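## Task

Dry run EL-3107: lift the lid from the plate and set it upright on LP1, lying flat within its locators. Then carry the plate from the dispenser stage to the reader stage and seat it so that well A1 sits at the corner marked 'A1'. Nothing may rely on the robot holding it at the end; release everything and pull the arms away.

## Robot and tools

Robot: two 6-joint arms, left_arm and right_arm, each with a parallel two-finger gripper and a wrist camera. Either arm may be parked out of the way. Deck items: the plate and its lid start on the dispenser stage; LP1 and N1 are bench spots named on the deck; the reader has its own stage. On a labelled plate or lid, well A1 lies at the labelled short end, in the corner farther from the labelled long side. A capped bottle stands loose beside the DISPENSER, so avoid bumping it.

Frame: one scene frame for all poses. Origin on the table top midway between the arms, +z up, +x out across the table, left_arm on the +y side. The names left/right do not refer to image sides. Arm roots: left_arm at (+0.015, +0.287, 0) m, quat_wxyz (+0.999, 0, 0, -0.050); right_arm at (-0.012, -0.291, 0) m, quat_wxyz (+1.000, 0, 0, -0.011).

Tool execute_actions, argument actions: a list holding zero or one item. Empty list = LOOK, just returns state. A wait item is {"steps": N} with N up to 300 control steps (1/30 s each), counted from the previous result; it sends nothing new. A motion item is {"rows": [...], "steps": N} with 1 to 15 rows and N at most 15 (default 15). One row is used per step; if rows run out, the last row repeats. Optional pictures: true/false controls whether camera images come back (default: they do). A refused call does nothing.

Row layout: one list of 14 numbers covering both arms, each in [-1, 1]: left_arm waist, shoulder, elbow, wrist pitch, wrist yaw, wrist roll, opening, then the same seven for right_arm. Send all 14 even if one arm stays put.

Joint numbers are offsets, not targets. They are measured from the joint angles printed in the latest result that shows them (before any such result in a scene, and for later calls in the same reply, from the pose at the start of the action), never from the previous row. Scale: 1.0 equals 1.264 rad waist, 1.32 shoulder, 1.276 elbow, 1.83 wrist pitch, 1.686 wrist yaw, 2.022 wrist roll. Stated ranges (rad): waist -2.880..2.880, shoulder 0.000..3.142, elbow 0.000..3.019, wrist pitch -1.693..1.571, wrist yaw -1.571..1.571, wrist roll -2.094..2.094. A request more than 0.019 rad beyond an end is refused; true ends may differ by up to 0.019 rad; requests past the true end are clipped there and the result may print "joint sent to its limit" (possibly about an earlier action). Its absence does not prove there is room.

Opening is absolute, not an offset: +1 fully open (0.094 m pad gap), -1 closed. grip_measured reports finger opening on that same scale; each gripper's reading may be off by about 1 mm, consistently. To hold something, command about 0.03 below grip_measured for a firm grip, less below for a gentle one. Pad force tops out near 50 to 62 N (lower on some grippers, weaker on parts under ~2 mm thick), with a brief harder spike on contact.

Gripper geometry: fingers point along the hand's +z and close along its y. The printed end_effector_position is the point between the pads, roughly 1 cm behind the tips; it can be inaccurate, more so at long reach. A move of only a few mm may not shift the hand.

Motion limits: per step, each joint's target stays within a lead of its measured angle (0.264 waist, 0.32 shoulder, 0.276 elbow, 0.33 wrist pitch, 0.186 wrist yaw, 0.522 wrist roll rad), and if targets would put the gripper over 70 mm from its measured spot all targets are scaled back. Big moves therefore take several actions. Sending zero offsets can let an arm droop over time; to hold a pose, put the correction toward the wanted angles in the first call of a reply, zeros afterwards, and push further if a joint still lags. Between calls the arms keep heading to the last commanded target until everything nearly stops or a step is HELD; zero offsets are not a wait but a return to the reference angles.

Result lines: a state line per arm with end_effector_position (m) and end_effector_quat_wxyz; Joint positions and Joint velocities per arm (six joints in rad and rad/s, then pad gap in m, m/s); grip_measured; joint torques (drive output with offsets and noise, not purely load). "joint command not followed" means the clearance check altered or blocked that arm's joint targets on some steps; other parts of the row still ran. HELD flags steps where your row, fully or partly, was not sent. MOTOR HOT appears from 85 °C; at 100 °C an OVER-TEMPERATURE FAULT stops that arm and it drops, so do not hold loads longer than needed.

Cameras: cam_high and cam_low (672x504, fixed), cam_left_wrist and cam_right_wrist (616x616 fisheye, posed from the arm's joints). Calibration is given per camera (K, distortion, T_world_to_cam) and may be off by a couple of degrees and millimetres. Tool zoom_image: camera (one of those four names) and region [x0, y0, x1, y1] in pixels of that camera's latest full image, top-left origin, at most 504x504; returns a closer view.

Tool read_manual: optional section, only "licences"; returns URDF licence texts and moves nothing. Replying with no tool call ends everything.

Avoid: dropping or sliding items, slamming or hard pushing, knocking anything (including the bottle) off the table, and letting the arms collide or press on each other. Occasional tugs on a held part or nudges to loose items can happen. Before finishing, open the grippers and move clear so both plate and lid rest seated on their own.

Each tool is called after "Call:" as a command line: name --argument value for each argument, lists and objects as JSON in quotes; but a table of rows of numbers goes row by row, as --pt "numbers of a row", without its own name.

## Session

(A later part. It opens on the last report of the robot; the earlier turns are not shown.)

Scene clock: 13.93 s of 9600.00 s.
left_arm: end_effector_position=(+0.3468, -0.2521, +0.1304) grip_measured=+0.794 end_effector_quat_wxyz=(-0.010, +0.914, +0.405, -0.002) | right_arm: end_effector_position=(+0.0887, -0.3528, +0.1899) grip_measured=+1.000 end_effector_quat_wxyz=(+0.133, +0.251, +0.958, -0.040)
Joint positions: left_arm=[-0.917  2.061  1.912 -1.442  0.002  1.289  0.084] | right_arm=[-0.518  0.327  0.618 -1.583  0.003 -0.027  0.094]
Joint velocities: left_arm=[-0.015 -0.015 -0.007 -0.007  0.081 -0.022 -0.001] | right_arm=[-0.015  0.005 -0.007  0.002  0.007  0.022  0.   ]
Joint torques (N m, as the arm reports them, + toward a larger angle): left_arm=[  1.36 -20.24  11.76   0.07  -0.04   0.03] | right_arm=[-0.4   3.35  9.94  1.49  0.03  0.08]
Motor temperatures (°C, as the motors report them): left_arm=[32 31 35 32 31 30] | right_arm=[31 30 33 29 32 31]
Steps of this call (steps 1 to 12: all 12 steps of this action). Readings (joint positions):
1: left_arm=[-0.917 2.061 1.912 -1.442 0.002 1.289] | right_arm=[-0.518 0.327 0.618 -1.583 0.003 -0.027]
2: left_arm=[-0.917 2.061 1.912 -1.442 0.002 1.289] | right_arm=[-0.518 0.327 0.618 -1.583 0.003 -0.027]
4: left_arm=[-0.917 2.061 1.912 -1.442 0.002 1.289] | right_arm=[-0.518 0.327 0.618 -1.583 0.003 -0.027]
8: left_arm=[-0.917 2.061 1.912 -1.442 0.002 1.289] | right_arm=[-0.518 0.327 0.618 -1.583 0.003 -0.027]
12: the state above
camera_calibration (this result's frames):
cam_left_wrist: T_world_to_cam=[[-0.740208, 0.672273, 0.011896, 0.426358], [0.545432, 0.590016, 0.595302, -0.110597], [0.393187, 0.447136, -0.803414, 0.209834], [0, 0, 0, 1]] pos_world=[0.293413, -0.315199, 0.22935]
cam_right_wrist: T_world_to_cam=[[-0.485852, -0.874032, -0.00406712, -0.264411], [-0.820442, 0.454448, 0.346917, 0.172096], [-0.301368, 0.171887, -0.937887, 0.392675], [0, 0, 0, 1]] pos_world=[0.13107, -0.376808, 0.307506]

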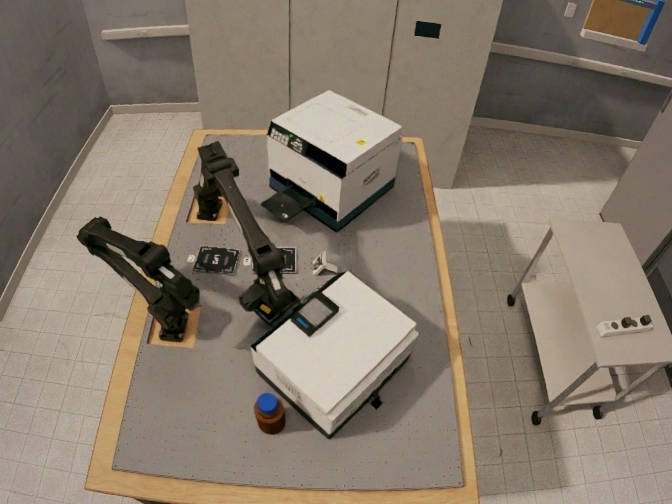

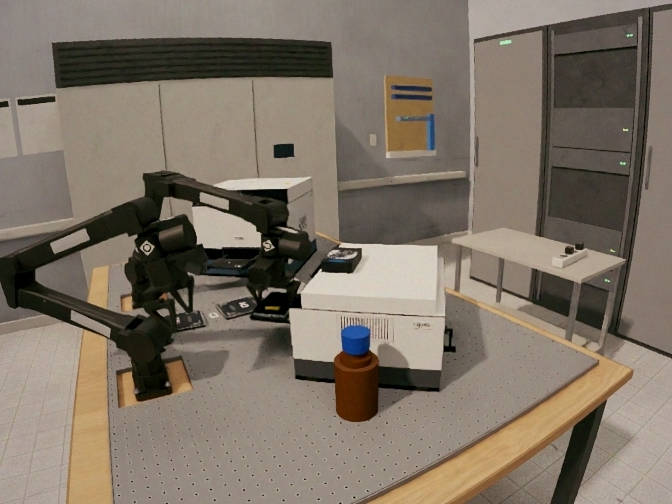

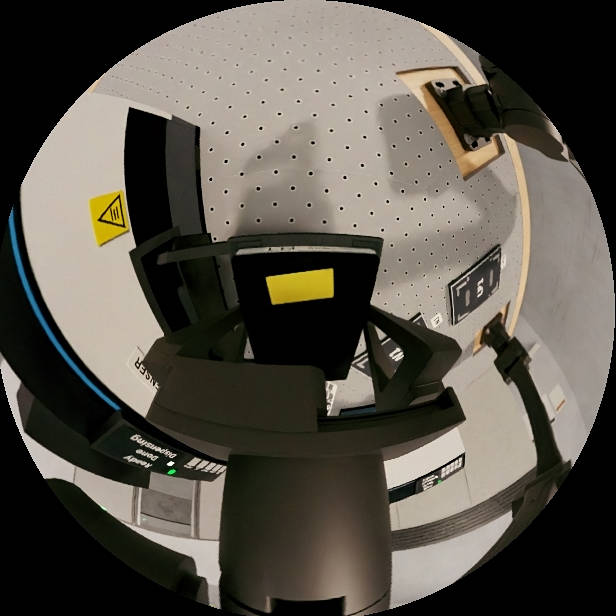

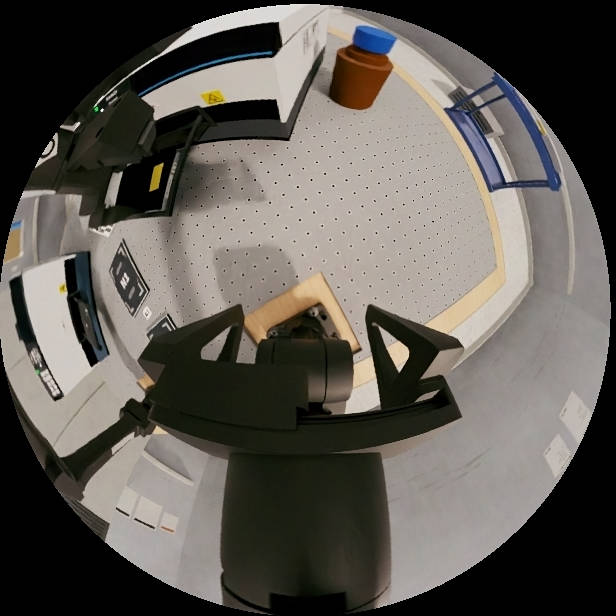

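Call:
execute_actions --actions '[{"rows":[[0,0.01,0.02,0,0,0,1,0,0,0,0,0,0,1]],"steps":8}]' --pictures false

Call:
execute_actions --actions '[{"rows":[[0,0.01,-0.012,0.016,0,0,1,0,0,0,0,0,0,1]],"steps":12}]' --pictures false

Call:
execute_actions --actions '[{"rows":[[0,0.01,0.02,0,0,0,0.77,0,0,0,0,0,0,1]],"steps":12}]'

Call:
zoom_image --camera "cam_left_wrist" --region '[190, 190, 420, 390]'

Scene clock: 15.17 s of 9600.00 s.
left_arm: end_effector_position=(+0.3468, -0.2521, +0.1304) grip_measured=+1.000 end_effector_quat_wxyz=(-0.010, +0.914, +0.405, -0.002) | right_arm: end_effector_position=(+0.0887, -0.3528, +0.1899) grip_measured=+1.000 end_effector_quat_wxyz=(+0.133, +0.251, +0.958, -0.040)
Joint positions: left_arm=[-0.917  2.061  1.912 -1.442  0.002  1.289  0.094] | right_arm=[-0.518  0.327  0.618 -1.583  0.003 -0.027  0.094]
Joint velocities: left_arm=[ 0.005 -0.005  0.002  0.002  0.081 -0.081  0.   ] | right_arm=[-0.024 -0.005 -0.012 -0.007 -0.037 -0.037  0.   ]
Joint torques (N m, as the arm reports them, + toward a larger angle): left_arm=[  1.99 -19.11  11.9    0.18  -0.03   0.01] | right_arm=[-0.39  3.35  9.94  1.5   0.03  0.08]
Motor temperatures (°C, as the motors report them): left_arm=[32 32 35 32 31 30] | right_arm=[31 30 33 29 32 31]
Steps of this call (steps 1 to 15: the robot went on to your last target; steps 16 to 29: nothing new was sent; steps 30 to 37: all 8 steps of this action). Readings (joint positions):
30: left_arm=[-0.917 2.061 1.912 -1.442 0.002 1.289] | right_arm=[-0.518 0.327 0.618 -1.583 0.003 -0.027]
31: left_arm=[-0.917 2.061 1.912 -1.442 0.002 1.289] | right_arm=[-0.518 0.327 0.618 -1.583 0.003 -0.027]
33: left_arm=[-0.917 2.061 1.912 -1.442 0.002 1.289] | right_arm=[-0.518 0.327 0.618 -1.583 0.003 -0.027]
37: the state above

Scene clock: 15.57 s of 9600.00 s.
left_arm: end_effector_position=(+0.3477, -0.2535, +0.1282) grip_measured=+1.000 end_effector_quat_wxyz=(-0.006, +0.914, +0.405, -0.002) | right_arm: end_effector_position=(+0.0887, -0.3528, +0.1899) grip_measured=+1.000 end_effector_quat_wxyz=(+0.133, +0.251, +0.958, -0.040)
Joint positions: left_arm=[-0.917  2.061  1.907 -1.428  0.002  1.289  0.094] | right_arm=[-0.518  0.327  0.618 -1.583  0.003 -0.027  0.094]
Joint velocities: left_arm=[-0.005 -0.015  0.007 -0.002 -0.022  0.066  0.   ] | right_arm=[-0.005 -0.005  0.012  0.007 -0.037 -0.037  0.   ]
Joint torques (N m, as the arm reports them, + toward a larger angle): left_arm=[  1.12 -19.67   8.65   0.78  -0.15   0.03] | right_arm=[-0.38  3.37  9.95  1.5   0.03  0.08]
Motor temperatures (°C, as the motors report them): left_arm=[32 32 35 32 31 30] | right_arm=[31 30 33 29 32 31]
Steps of this call (steps 1 to 12: all 12 steps of this action). Readings (joint positions):
1: left_arm=[-0.917 2.061 1.911 -1.440 0.002 1.289] | right_arm=[-0.518 0.327 0.618 -1.583 0.003 -0.027]
2: left_arm=[-0.917 2.061 1.909 -1.435 0.002 1.289] | right_arm=[-0.518 0.327 0.618 -1.583 0.003 -0.027]
4: left_arm=[-0.917 2.061 1.907 -1.431 0.002 1.289] | right_arm=[-0.518 0.327 0.618 -1.583 0.003 -0.027]
8: left_arm=[-0.917 2.061 1.907 -1.428 0.002 1.289] | right_arm=[-0.518 0.327 0.618 -1.583 0.003 -0.027]
12: the state above

Scene clock: 15.97 s of 9600.00 s.
left_arm: end_effector_position=(+0.3470, -0.2530, +0.1282) grip_measured=+0.797 end_effector_quat_wxyz=(-0.007, +0.914, +0.405, -0.003) | right_arm: end_effector_position=(+0.0887, -0.3528, +0.1899) grip_measured=+1.000 end_effector_quat_wxyz=(+0.133, +0.251, +0.958, -0.040)
Joint positions: left_arm=[-0.917  2.061  1.907 -1.431  0.004  1.289  0.084] | right_arm=[-0.518  0.327  0.618 -1.583  0.003 -0.027  0.094]
Joint velocities: left_arm=[-0.005 -0.005  0.002  0.002 -0.051 -0.037 -0.001] | right_arm=[-0.024  0.005 -0.017 -0.002 -0.037  0.007  0.   ]
Joint torques (N m, as the arm reports them, + toward a larger angle): left_arm=[  1.91 -19.43  11.54   0.5   -0.18   0.05] | right_arm=[-0.43  3.38  9.95  1.49  0.03  0.08]
Motor temperatures (°C, as the motors report them): left_arm=[32 32 35 32 31 30] | right_arm=[31 30 33 29 32 31]
Steps of this call (steps 1 to 12: all 12 steps of this action). Readings (joint positions):
1: left_arm=[-0.917 2.061 1.907 -1.428 0.002 1.289] | right_arm=[-0.518 0.327 0.618 -1.583 0.003 -0.027]
2: left_arm=[-0.917 2.061 1.907 -1.431 0.004 1.289] | right_arm=[-0.518 0.327 0.618 -1.583 0.003 -0.027]
4: left_arm=[-0.917 2.061 1.907 -1.431 0.004 1.289] | right_arm=[-0.518 0.327 0.618 -1.583 0.003 -0.027]
8: left_arm=[-0.917 2.061 1.907 -1.431 0.004 1.289] | right_arm=[-0.518 0.327 0.618 -1.583 0.003 -0.027]
12: the state above
camera_calibration (this result's frames):
cam_left_wrist: T_world_to_cam=[[-0.74024, 0.672299, 0.00765706, 0.42771], [0.544828, 0.593136, 0.59275, -0.107526], [0.393964, 0.442949, -0.80535, 0.207342], [0, 0, 0, 1]] pos_world=[0.293506, -0.315613, 0.227444]
cam_right_wrist: T_world_to_cam=[[-0.485852, -0.874032, -0.00406712, -0.264411], [-0.820442, 0.454448, 0.346917, 0.172096], [-0.301368, 0.171887, -0.937887, 0.392675], [0, 0, 0, 1]] pos_world=[0.13107, -0.376808, 0.307506]

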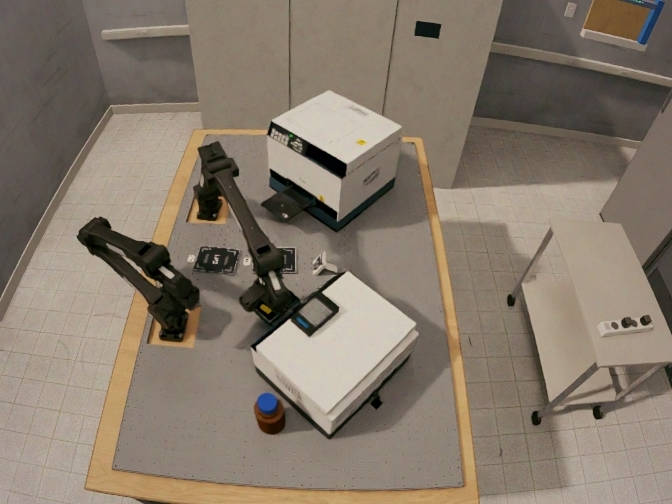

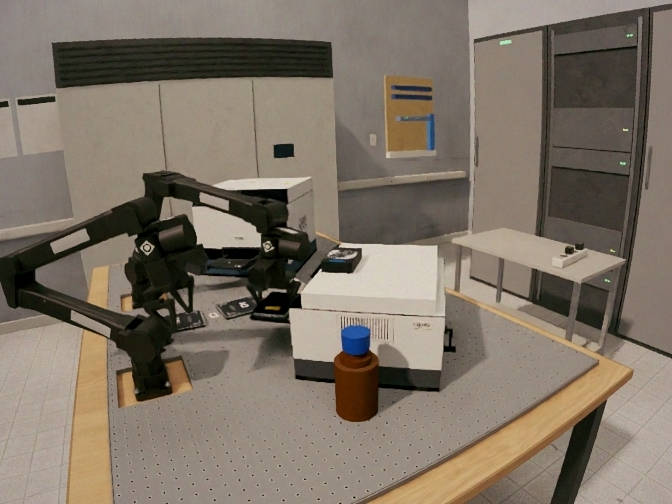

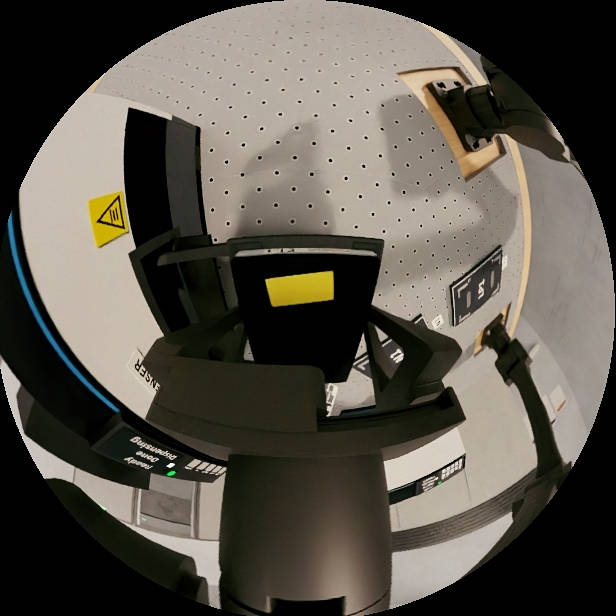

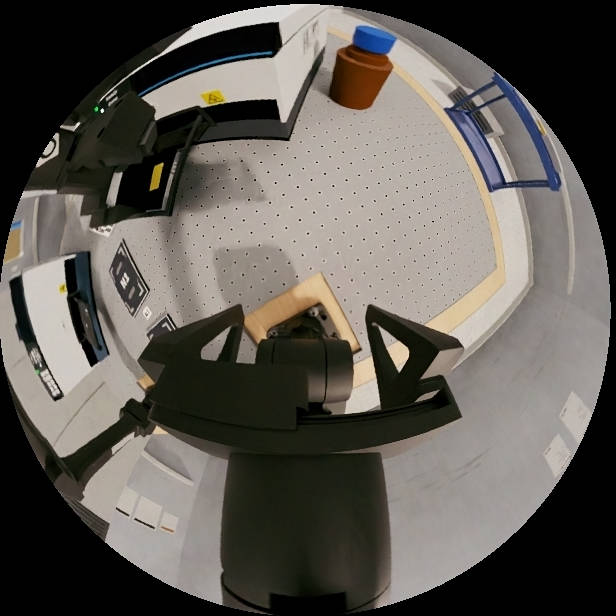

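Region (190, 190, 420, 390) of cam_left_wrist's 616x616 image, scaled by 2.191, with more detail than that image has; it fills the top 438 rows of this view, and the rest is white.

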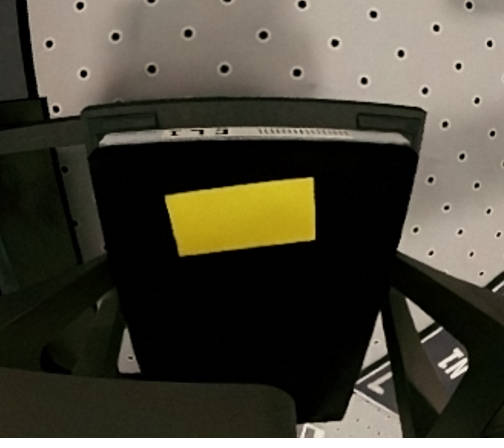

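Call:
execute_actions --actions '[]'

Call:
execute_actions --actions '[{"rows":[[0,-0.01,0.04,-0.01,0,0,0.77,0,0,0,0,0,0,1],[0,-0.02,0.07,-0.02,0,0,0.77,0,0,0,0,0,0,1],[0,-0.03,0.1,-0.04,0,0,0.77,0,0,0,0,0,0,1],[0,-0.04,0.12,-0.06,0,0,0.77,0,0,0,0,0,0,1]],"steps":15}]'

Scene clock: 18.90 s of 9600.00 s.
left_arm: end_effector_position=(+0.3470, -0.2530, +0.1282) grip_measured=+0.797 end_effector_quat_wxyz=(-0.007, +0.914, +0.405, -0.003) | right_arm: end_effector_position=(+0.0887, -0.3528, +0.1899) grip_measured=+1.000 end_effector_quat_wxyz=(+0.133, +0.251, +0.958, -0.040)
Joint positions: left_arm=[-0.917  2.061  1.907 -1.431  0.004  1.289  0.084] | right_arm=[-0.518  0.327  0.618 -1.583  0.003 -0.027  0.094]
Joint velocities: left_arm=[-0.005 -0.005  0.007 -0.017  0.007  0.037 -0.   ] | right_arm=[ 0.015 -0.024 -0.007 -0.007 -0.051 -0.022  0.   ]
Joint torques (N m, as the arm reports them, + toward a larger angle): left_arm=[  1.72 -19.92  11.81   0.1   -0.12   0.01] | right_arm=[-0.37  3.34  9.94  1.5   0.03  0.08]
Motor temperatures (°C, as the motors report them): left_arm=[32 32 35 32 31 30] | right_arm=[31 30 33 29 32 31]
Steps of this call (steps 1 to 15: the robot went on to your last target; steps 16 to 88: nothing new was sent). Readings (joint positions):
1: left_arm=[-0.917 2.061 1.907 -1.431 0.004 1.289] | right_arm=[-0.518 0.327 0.618 -1.583 0.003 -0.027]
2: left_arm=[-0.917 2.061 1.907 -1.431 0.004 1.289] | right_arm=[-0.518 0.327 0.618 -1.583 0.003 -0.027]
4: left_arm=[-0.917 2.061 1.907 -1.431 0.004 1.289] | right_arm=[-0.518 0.327 0.618 -1.583 0.003 -0.027]
8: left_arm=[-0.917 2.061 1.907 -1.431 0.004 1.289] | right_arm=[-0.518 0.327 0.618 -1.583 0.003 -0.027]
88: the state above
All arms were judged still, so your last target was given up. Only a new action makes them travel on or press farther. Fingers that are still opening or closing keep moving.
camera_calibration (this result's frames):
cam_left_wrist: T_world_to_cam=[[-0.74024, 0.672299, 0.00765706, 0.42771], [0.544828, 0.593136, 0.59275, -0.107526], [0.393964, 0.442949, -0.80535, 0.207342], [0, 0, 0, 1]] pos_world=[0.293506, -0.315613, 0.227444]
cam_right_wrist: T_world_to_cam=[[-0.485852, -0.874032, -0.00406712, -0.264411], [-0.820442, 0.454448, 0.346917, 0.172096], [-0.301368, 0.171887, -0.937887, 0.392675], [0, 0, 0, 1]] pos_world=[0.13107, -0.376808, 0.307506]

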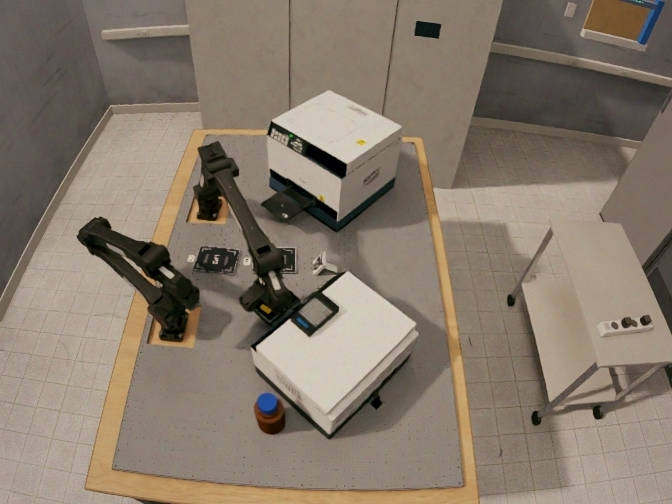

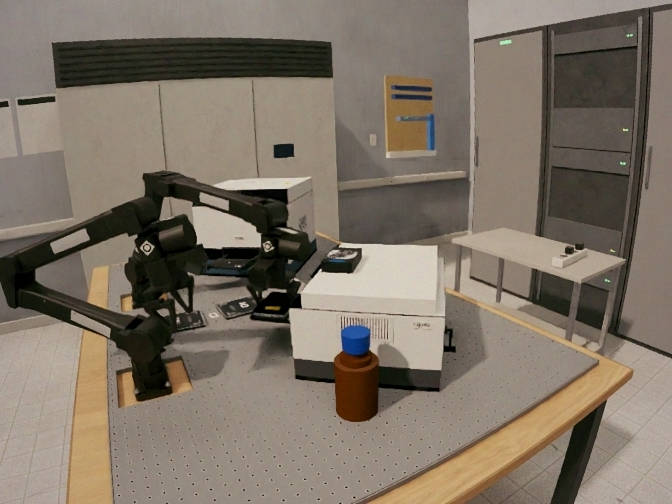

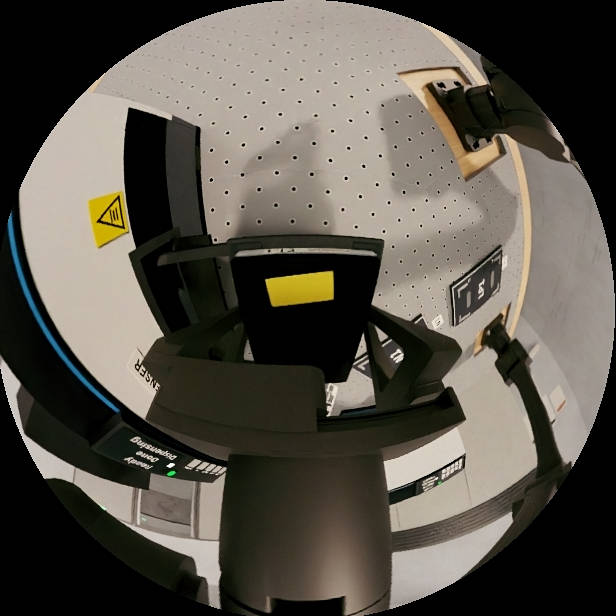

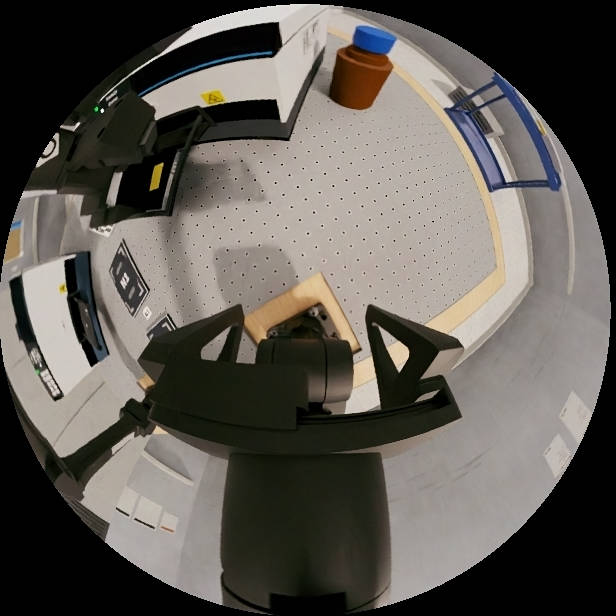

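Scene clock: 19.40 s of 9600.00 s.
left_arm: end_effector_position=(+0.3497, -0.2574, +0.1927) grip_measured=+0.797 end_effector_quat_wxyz=(+0.018, +0.914, +0.405, +0.001) | right_arm: end_effector_position=(+0.0887, -0.3528, +0.1899) grip_measured=+1.000 end_effector_quat_wxyz=(+0.133, +0.251, +0.958, -0.040)
Joint positions: left_arm=[-0.917  2.022  2.014 -1.526  0.004  1.289  0.084] | right_arm=[-0.518  0.327  0.618 -1.583  0.003 -0.027  0.094]
Joint velocities: left_arm=[-0.005 -0.024 -0.012 -0.012  0.037  0.007 -0.001] | right_arm=[-0.015 -0.005 -0.007 -0.002 -0.11   0.007  0.   ]
Joint torques (N m, as the arm reports them, + toward a larger angle): left_arm=[  1.04 -21.07  13.77  -0.33  -0.06   0.05] | right_arm=[-0.39  3.36  9.94  1.49  0.03  0.08]
Motor temperatures (°C, as the motors report them): left_arm=[32 32 35 32 31 30] | right_arm=[31 30 33 29 32 31]
Steps of this call (steps 1 to 15: all 15 steps of this action). Readings (joint positions):
1: left_arm=[-0.917 2.061 1.907 -1.433 0.004 1.289] | right_arm=[-0.518 0.327 0.618 -1.583 0.003 -0.027]
2: left_arm=[-0.917 2.061 1.912 -1.438 0.004 1.289] | right_arm=[-0.518 0.327 0.618 -1.583 0.003 -0.027]
4: left_arm=[-0.917 2.061 1.932 -1.469 0.004 1.289] | right_arm=[-0.518 0.327 0.618 -1.583 0.003 -0.027]
8: left_arm=[-0.917 2.053 1.993 -1.517 0.004 1.289] | right_arm=[-0.518 0.327 0.618 -1.583 0.003 -0.027]
15: the state above
camera_calibration (this result's frames):
cam_left_wrist: T_world_to_cam=[[-0.739794, 0.671578, -0.0410912, 0.441238], [0.529174, 0.618469, 0.580922, -0.130358], [0.415548, 0.408018, -0.812921, 0.245086], [0, 0, 0, 1]] pos_world=[0.293562, -0.315703, 0.293094]
cam_right_wrist: T_world_to_cam=[[-0.485852, -0.874032, -0.00406712, -0.264411], [-0.820442, 0.454448, 0.346917, 0.172096], [-0.301368, 0.171887, -0.937887, 0.392675], [0, 0, 0, 1]] pos_world=[0.13107, -0.376808, 0.307506]

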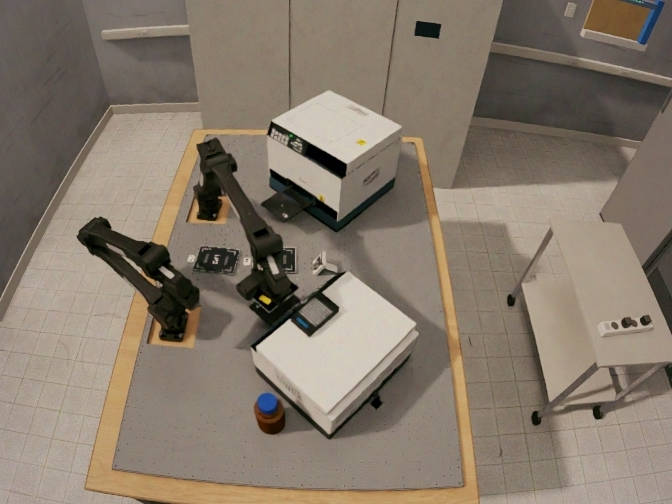

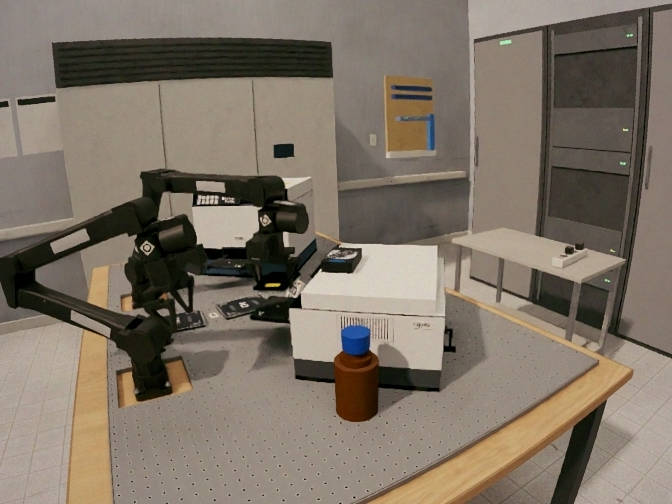

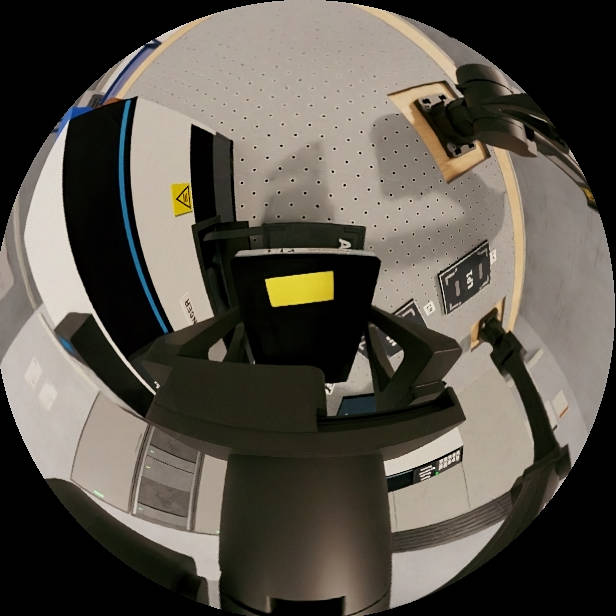

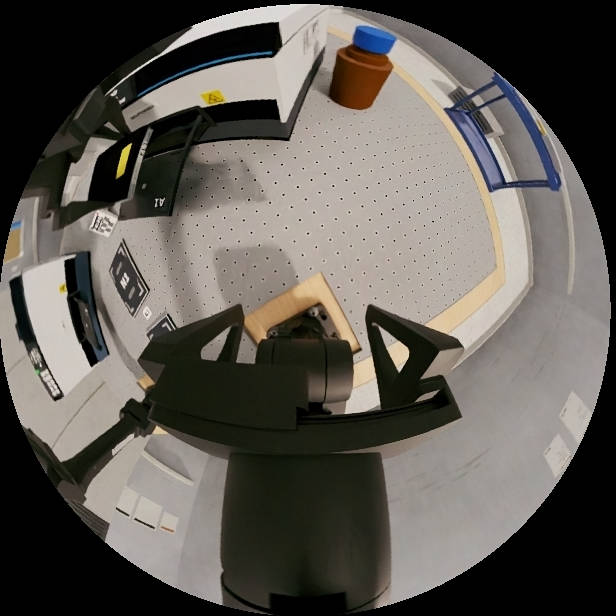

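Call:
execute_actions --actions '[{"rows":[[0.02,-0.05,-0.05,0,0,0,0.77,0,0,0,0,0,0,1],[0.04,-0.1,-0.1,0.01,0,0,0.77,0,0,0,0,0,0,1],[0.06,-0.15,-0.15,0.01,0,0,0.77,0,0,0,0,0,0,1],[0.08,-0.2,-0.2,0.02,0,0,0.77,0,0,0,0,0,0,1],[0.1,-0.25,-0.25,0.02,0,0,0.77,0,0,0,0,0,0,1],[0.12,-0.3,-0.3,0.02,0,0,0.77,0,0,0,0,0,0,1]],"steps":15}]' --pictures false

Call:
execute_actions --actions '[{"steps":20}]' --pictures false

Scene clock: 21.37 s of 9600.00 s.
left_arm: end_effector_position=(+0.3484, -0.0994, +0.2580) grip_measured=+0.797 end_effector_quat_wxyz=(+0.030, +0.878, +0.477, +0.005) | right_arm: end_effector_position=(+0.0887, -0.3528, +0.1899) grip_measured=+1.000 end_effector_quat_wxyz=(+0.133, +0.251, +0.958, -0.040)
Joint positions: left_arm=[-0.756  1.633  1.631 -1.508  0.004  1.289  0.084] | right_arm=[-0.518  0.327  0.618 -1.583  0.003 -0.027  0.094]
Joint velocities: left_arm=[ 0.19  -0.571  0.007  0.056 -0.081  0.022  0.001] | right_arm=[-0.015 -0.005 -0.012 -0.017  0.007  0.007  0.   ]
Joint torques (N m, as the arm reports them, + toward a larger angle): left_arm=[  0.2  -13.28   9.89   0.87  -0.02   0.01] | right_arm=[-0.4   3.33  9.94  1.5   0.03  0.08]
Motor temperatures (°C, as the motors report them): left_arm=[32 32 35 32 31 30] | right_arm=[31 30 33 29 32 31]
Steps of this call (steps 1 to 15: the robot went on to your last target; steps 16 to 44: nothing new was sent; steps 45 to 59: all 15 steps of this action). Readings (joint positions):
45: left_arm=[-0.917 2.019 2.006 -1.525 0.004 1.289] | right_arm=[-0.518 0.327 0.618 -1.583 0.003 -0.027]
46: left_arm=[-0.915 2.005 1.979 -1.520 0.004 1.289] | right_arm=[-0.518 0.327 0.618 -1.583 0.003 -0.027]
48: left_arm=[-0.906 1.953 1.883 -1.513 0.004 1.289] | right_arm=[-0.518 0.327 0.618 -1.583 0.003 -0.027]
52: left_arm=[-0.861 1.832 1.721 -1.512 0.004 1.289] | right_arm=[-0.518 0.327 0.618 -1.583 0.003 -0.027]
59: the state above

Scene clock: 22.03 s of 9600.00 s.
left_arm: end_effector_position=(+0.3472, -0.0958, +0.2705) grip_measured=+0.797 end_effector_quat_wxyz=(+0.043, +0.877, +0.478, +0.008) | right_arm: end_effector_position=(+0.0887, -0.3528, +0.1899) grip_measured=+1.000 end_effector_quat_wxyz=(+0.133, +0.251, +0.958, -0.040)
Joint positions: left_arm=[-0.753  1.607  1.63  -1.507  0.004  1.289  0.084] | right_arm=[-0.518  0.327  0.618 -1.583  0.003 -0.027  0.094]
Joint velocities: left_arm=[ 0.005 -0.005 -0.002  0.012 -0.022  0.037  0.001] | right_arm=[-0.015  0.005  0.002 -0.002  0.037 -0.007  0.   ]
Joint torques (N m, as the arm reports them, + toward a larger angle): left_arm=[  0.73 -12.73  10.07   0.85   0.01   0.08] | right_arm=[-0.39  3.36  9.94  1.49  0.03  0.08]
Motor temperatures (°C, as the motors report them): left_arm=[32 32 35 32 31 30] | right_arm=[31 30 34 29 32 31]
Steps of this call (steps 1 to 20: the robot went on to your last target). Readings (joint positions):
1: left_arm=[-0.752 1.618 1.631 -1.507 0.004 1.289] | right_arm=[-0.518 0.327 0.618 -1.583 0.003 -0.027]
2: left_arm=[-0.751 1.607 1.631 -1.507 0.004 1.289] | right_arm=[-0.518 0.327 0.618 -1.583 0.003 -0.027]
4: left_arm=[-0.753 1.599 1.631 -1.507 0.004 1.289] | right_arm=[-0.518 0.327 0.618 -1.583 0.003 -0.027]
8: left_arm=[-0.753 1.605 1.630 -1.507 0.004 1.289] | right_arm=[-0.518 0.327 0.618 -1.583 0.003 -0.027]
20: the state above

Target q=[-.2,1.295,1.116,-1.392,0,.55].

Call:
execute_actions --actions '[{"rows":[[0.04,-0.02,-0.04,0,0,-0.04,0.77,0,0,0,0,0,0,1],[0.08,-0.05,-0.08,0.01,0,-0.07,0.77,0,0,0,0,0,0,1],[0.13,-0.07,-0.12,0.02,0,-0.11,0.77,0,0,0,0,0,0,1],[0.17,-0.09,-0.16,0.03,0,-0.15,0.77,0,0,0,0,0,0,1],[0.22,-0.12,-0.2,0.03,0,-0.18,0.77,0,0,0,0,0,0,1],[0.26,-0.14,-0.24,0.04,0,-0.22,0.77,0,0,0,0,0,0,1],[0.3,-0.16,-0.28,0.05,0,-0.26,0.77,0,0,0,0,0,0,1],[0.35,-0.19,-0.32,0.05,0,-0.29,0.77,0,0,0,0,0,0,1],[0.39,-0.21,-0.36,0.06,0,-0.33,0.77,0,0,0,0,0,0,1],[0.43,-0.225,-0.4,0.065,0,-0.365,0.77,0,0,0,0,0,0,1]],"steps":15}]' --pictures false

Call:
execute_actions --actions '[{"steps":25}]'

Scene clock: 23.63 s of 9600.00 s.
left_arm: end_effector_position=(+0.3595, +0.1680, +0.1803) grip_measured=+0.798 end_effector_quat_wxyz=(-0.038, +0.507, +0.861, -0.008) | right_arm: end_effector_position=(+0.0887, -0.3528, +0.1899) grip_measured=+1.000 end_effector_quat_wxyz=(+0.133, +0.251, +0.958, -0.040)
Joint positions: left_arm=[-0.23   1.369  1.131 -1.411  0.001  0.734  0.084] | right_arm=[-0.518  0.327  0.618 -1.583  0.003 -0.027  0.094]
Joint velocities: left_arm=[ 1.245 -0.552 -0.603 -0.012 -0.095 -1.194 -0.002] | right_arm=[ 0.015 -0.005 -0.007 -0.017  0.037 -0.051  0.   ]
Joint torques (N m, as the arm reports them, + toward a larger angle): left_arm=[ -2.47 -11.92  11.32   0.94   0.17   0.03] | right_arm=[-0.4   3.35  9.94  1.49  0.03  0.08]
Motor temperatures (°C, as the motors report them): left_arm=[32 32 35 32 31 30] | right_arm=[31 30 34 29 32 31]
Steps of this call (steps 1 to 15: the robot went on to your last target; steps 16 to 33: nothing new was sent; steps 34 to 48: all 15 steps of this action). Readings (joint positions):
34: left_arm=[-0.751 1.607 1.625 -1.507 0.004 1.279] | right_arm=[-0.518 0.327 0.618 -1.583 0.003 -0.027]
35: left_arm=[-0.746 1.599 1.608 -1.503 0.005 1.259] | right_arm=[-0.518 0.327 0.618 -1.583 0.003 -0.027]
37: left_arm=[-0.713 1.572 1.539 -1.489 0.008 1.202] | right_arm=[-0.518 0.327 0.618 -1.583 0.003 -0.027]
41: left_arm=[-0.573 1.514 1.395 -1.467 0.008 1.069] | right_arm=[-0.518 0.327 0.618 -1.583 0.003 -0.027]
48: the state above

Scene clock: 24.47 s of 9600.00 s.
left_arm: end_effector_position=(+0.3555, +0.1805, +0.1900) grip_measured=+0.798 end_effector_quat_wxyz=(-0.019, +0.417, +0.909, -0.004) | right_arm: end_effector_position=(+0.0887, -0.3528, +0.1899) grip_measured=+1.000 end_effector_quat_wxyz=(+0.133, +0.251, +0.958, -0.040)
Joint positions: left_arm=[-0.2    1.318  1.11  -1.403  0.002  0.561  0.084] | right_arm=[-0.518  0.327  0.618 -1.583  0.003 -0.027  0.094]
Joint velocities: left_arm=[ 0.005 -0.015 -0.007 -0.027 -0.007 -0.051 -0.001] | right_arm=[ 0.005  0.005 -0.007 -0.007 -0.007 -0.051  0.   ]
Joint torques (N m, as the arm reports them, + toward a larger angle): left_arm=[ 1.29 -9.9  10.44  0.63 -0.07 -0.09] | right_arm=[-0.39  3.37  9.96  1.5   0.03  0.08]
Motor temperatures (°C, as the motors report them): left_arm=[32 32 35 32 31 30] | right_arm=[31 30 34 29 32 31]
Steps of this call (steps 1 to 25: the robot went on to your last target). Readings (joint positions):
1: left_arm=[-0.195 1.352 1.117 -1.411 -0.002 0.698] | right_arm=[-0.518 0.327 0.618 -1.583 0.003 -0.027]
2: left_arm=[-0.174 1.340 1.111 -1.411 -0.003 0.670] | right_arm=[-0.518 0.327 0.618 -1.583 0.003 -0.027]
4: left_arm=[-0.169 1.324 1.110 -1.408 -0.001 0.629] | right_arm=[-0.518 0.327 0.618 -1.583 0.003 -0.027]
8: left_arm=[-0.194 1.318 1.110 -1.403 0.002 0.588] | right_arm=[-0.518 0.327 0.618 -1.583 0.003 -0.027]
25: the state above
camera_calibration (this result's frames):
cam_left_wrist: T_world_to_cam=[[-0.759181, -0.650694, 0.015518, 0.386074], [-0.504284, 0.603101, 0.618035, -0.039541], [-0.41151, 0.461375, -0.785998, 0.341023], [0, 0, 0, 1]] pos_world=[0.413495, 0.117724, 0.28649]
cam_right_wrist: T_world_to_cam=[[-0.485852, -0.874032, -0.00406712, -0.264411], [-0.820442, 0.454448, 0.346917, 0.172096], [-0.301368, 0.171887, -0.937887, 0.392675], [0, 0, 0, 1]] pos_world=[0.13107, -0.376808, 0.307506]

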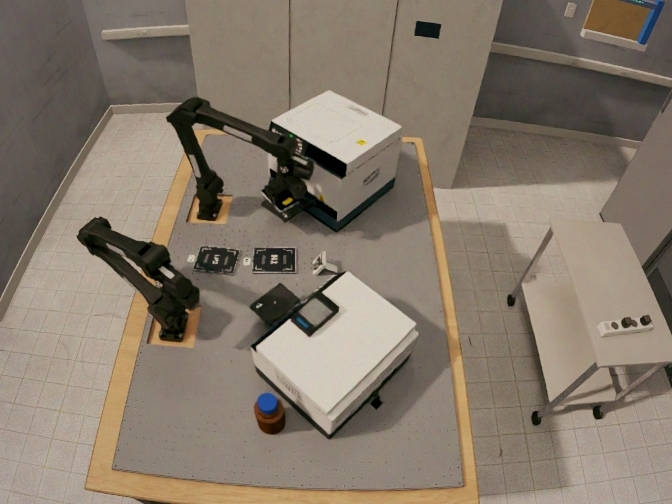

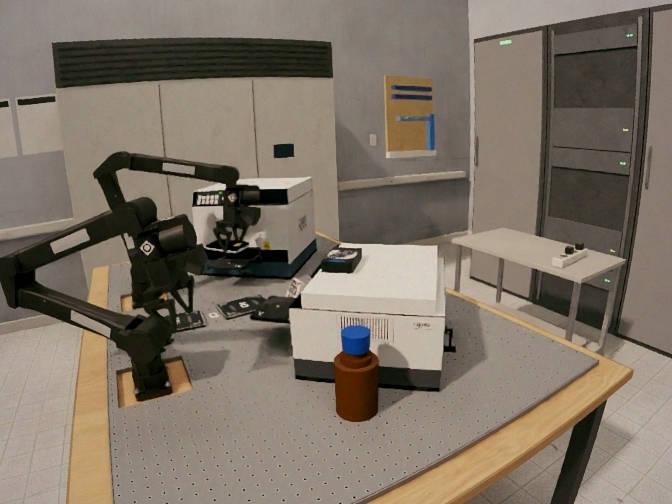

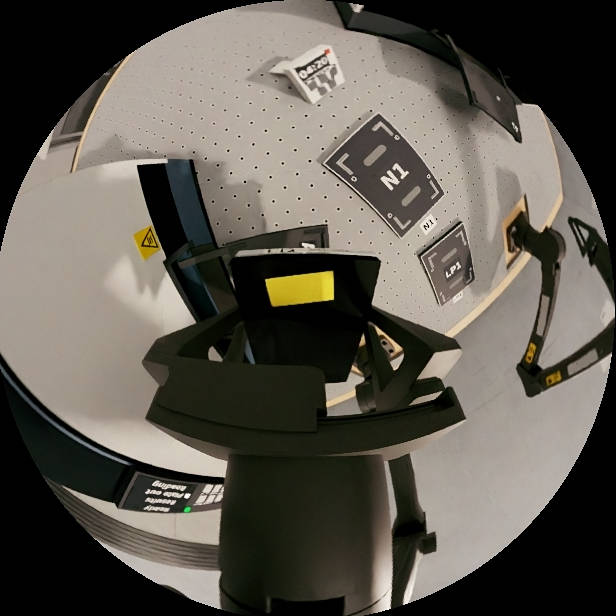

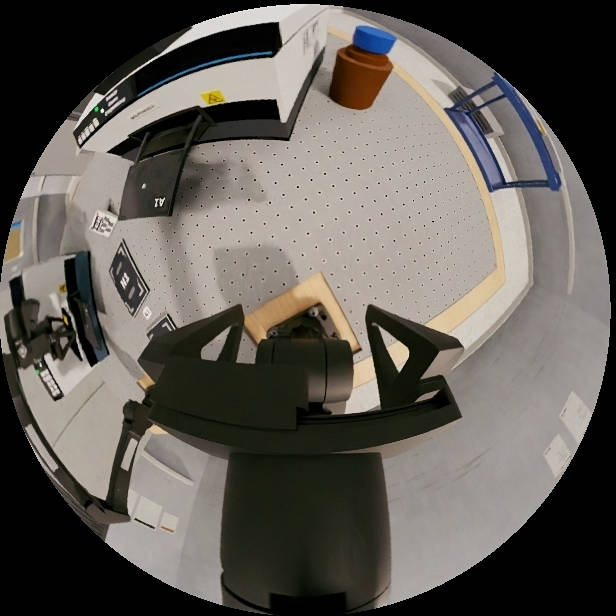

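Call:
execute_actions --actions '[{"rows":[[0.02,0.015,-0.01,0.02,0,-0.01,0.77,0,0,0,0,0,0,1],[0.04,0.03,-0.02,0.04,0,-0.015,0.77,0,0,0,0,0,0,1],[0.058,0.045,-0.034,0.072,0,-0.018,0.77,0,0,0,0,0,0,1]],"steps":15}]' --pictures false

Call:
execute_actions --actions '[{"steps":15}]'

Call:
zoom_image --camera "cam_left_wrist" --region '[190,190,420,390]'

Scene clock: 26.10 s of 9600.00 s.
left_arm: end_effector_position=(+0.3768, +0.2011, +0.1533) grip_measured=+0.798 end_effector_quat_wxyz=(-0.012, +0.373, +0.928, -0.003) | right_arm: end_effector_position=(+0.0887, -0.3528, +0.1899) grip_measured=+1.000 end_effector_quat_wxyz=(+0.133, +0.251, +0.958, -0.040)
Joint positions: left_arm=[-0.129  1.373  1.064 -1.286  0.003  0.535  0.084] | right_arm=[-0.518  0.327  0.618 -1.583  0.003 -0.027  0.094]
Joint velocities: left_arm=[ 0.015 -0.005 -0.002 -0.002 -0.051 -0.007 -0.   ] | right_arm=[ 0.005 -0.005  0.002 -0.012 -0.051  0.051  0.   ]
Joint torques (N m, as the arm reports them, + toward a larger angle): left_arm=[  1.65 -10.21   9.45   0.7   -0.17   0.03] | right_arm=[-0.42  3.38  9.95  1.5   0.03  0.08]
Motor temperatures (°C, as the motors report them): left_arm=[32 32 36 32 31 30] | right_arm=[31 30 34 29 32 31]
Steps of this call (steps 1 to 15: the robot went on to your last target; steps 16 to 34: nothing new was sent; steps 35 to 49: all 15 steps of this action). Readings (joint positions):
35: left_arm=[-0.199 1.318 1.109 -1.400 0.002 0.559] | right_arm=[-0.518 0.327 0.618 -1.583 0.003 -0.027]
36: left_arm=[-0.196 1.318 1.106 -1.388 0.003 0.556] | right_arm=[-0.518 0.327 0.618 -1.583 0.003 -0.027]
38: left_arm=[-0.178 1.324 1.090 -1.333 0.003 0.549] | right_arm=[-0.518 0.327 0.618 -1.583 0.003 -0.027]
42: left_arm=[-0.134 1.361 1.070 -1.290 0.003 0.539] | right_arm=[-0.518 0.327 0.618 -1.583 0.003 -0.027]
49: the state above

Scene clock: 26.60 s of 9600.00 s.
left_arm: end_effector_position=(+0.3768, +0.2011, +0.1533) grip_measured=+0.798 end_effector_quat_wxyz=(-0.012, +0.372, +0.928, -0.003) | right_arm: end_effector_position=(+0.0887, -0.3528, +0.1899) grip_measured=+1.000 end_effector_quat_wxyz=(+0.133, +0.251, +0.958, -0.040)
Joint positions: left_arm=[-0.129  1.373  1.064 -1.286  0.003  0.534  0.084] | right_arm=[-0.518  0.327  0.618 -1.583  0.003 -0.027  0.094]
Joint velocities: left_arm=[ 0.005 -0.005 -0.002  0.012 -0.037  0.051 -0.001] | right_arm=[-0.015  0.005 -0.007  0.007 -0.095  0.007  0.   ]
Joint torques (N m, as the arm reports them, + toward a larger angle): left_arm=[ 1.06 -9.34  9.58  0.86 -0.12 -0.15] | right_arm=[-0.43  3.37  9.93  1.5   0.03  0.08]
Motor temperatures (°C, as the motors report them): left_arm=[32 32 36 32 31 30] | right_arm=[31 30 34 29 32 31]
Steps of this call (steps 1 to 15: the robot went on to your last target). Readings (joint positions):
1: left_arm=[-0.129 1.373 1.064 -1.286 0.003 0.534] | right_arm=[-0.518 0.327 0.618 -1.583 0.003 -0.027]
2: left_arm=[-0.129 1.373 1.064 -1.286 0.003 0.534] | right_arm=[-0.518 0.327 0.618 -1.583 0.003 -0.027]
4: left_arm=[-0.129 1.373 1.064 -1.286 0.003 0.534] | right_arm=[-0.518 0.327 0.618 -1.583 0.003 -0.027]
8: left_arm=[-0.129 1.373 1.064 -1.286 0.003 0.534] | right_arm=[-0.518 0.327 0.618 -1.583 0.003 -0.027]
15: the state above
All arms were judged still, so your last target was given up. Only a new action makes them travel on or press farther. Fingers that are still opening or closing keep moving.
camera_calibration (this result's frames):
cam_left_wrist: T_world_to_cam=[[-0.692293, -0.721583, 0.00697975, 0.406654], [-0.57007, 0.552809, 0.607801, 0.0179542], [-0.442437, 0.416797, -0.794059, 0.333302], [0, 0, 0, 1]] pos_world=[0.439224, 0.14459, 0.250911]
cam_right_wrist: T_world_to_cam=[[-0.485852, -0.874032, -0.00406712, -0.264411], [-0.820442, 0.454448, 0.346917, 0.172096], [-0.301368, 0.171887, -0.937887, 0.392675], [0, 0, 0, 1]] pos_world=[0.13107, -0.376808, 0.307506]

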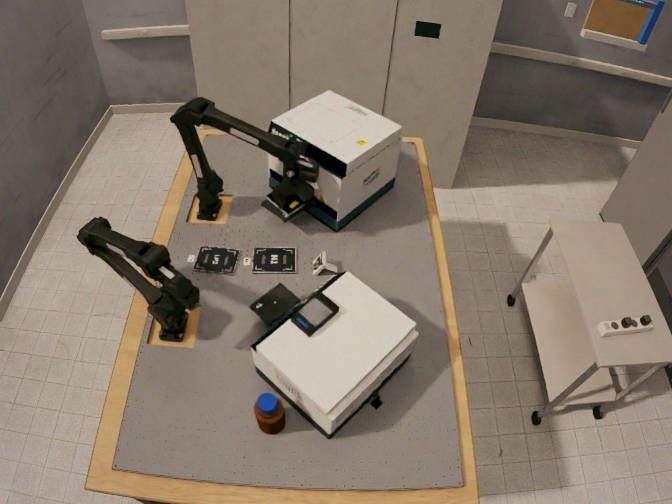

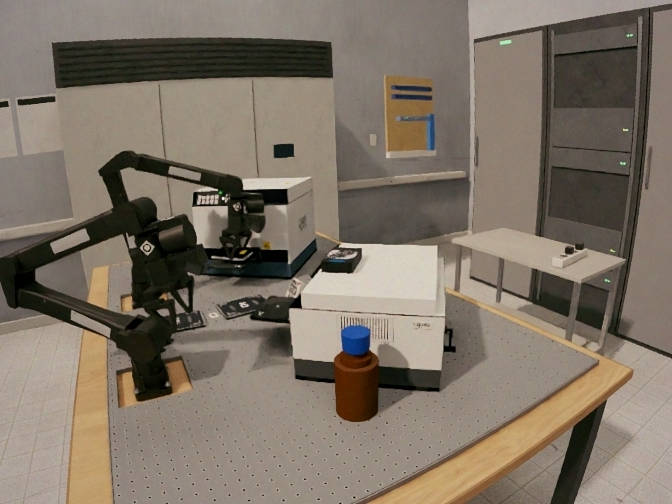

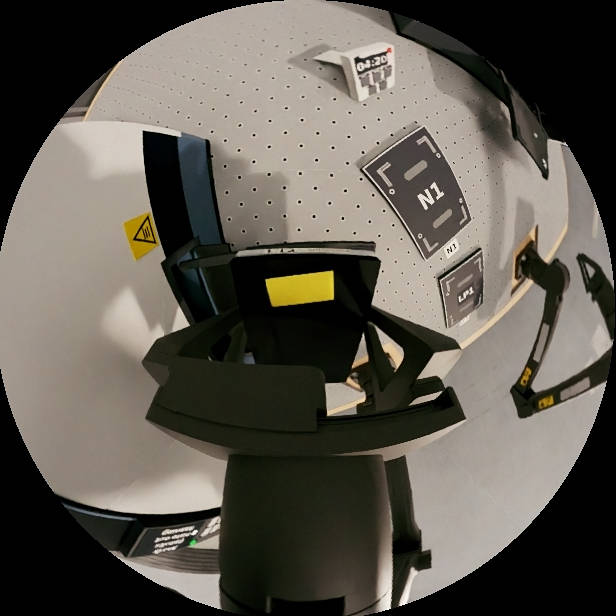

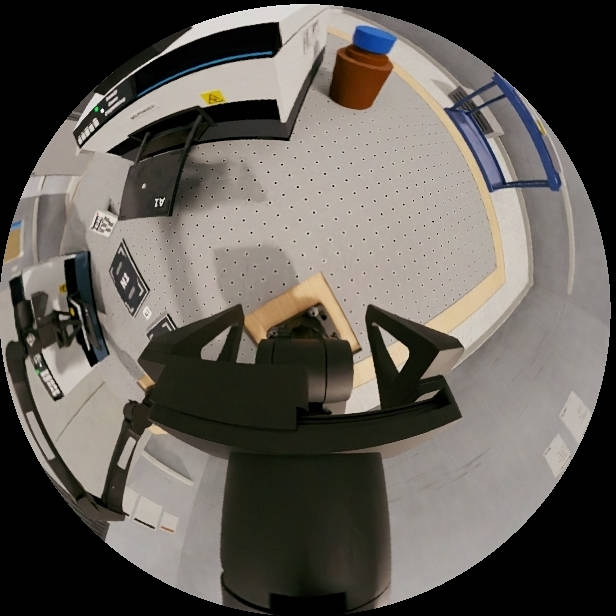

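Region (190, 190, 420, 390) of cam_left_wrist's 616x616 image, scaled by 2.191, with more detail than that image has; it fills the top 438 rows of this view, and the rest is white.

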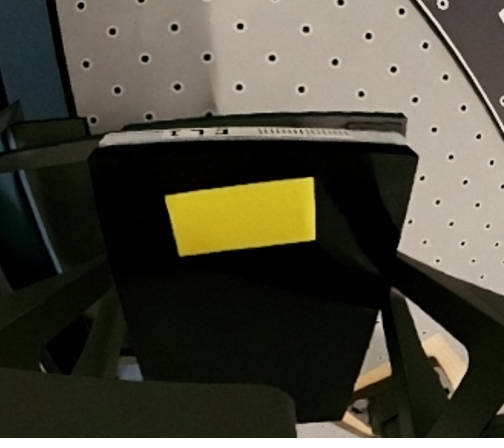

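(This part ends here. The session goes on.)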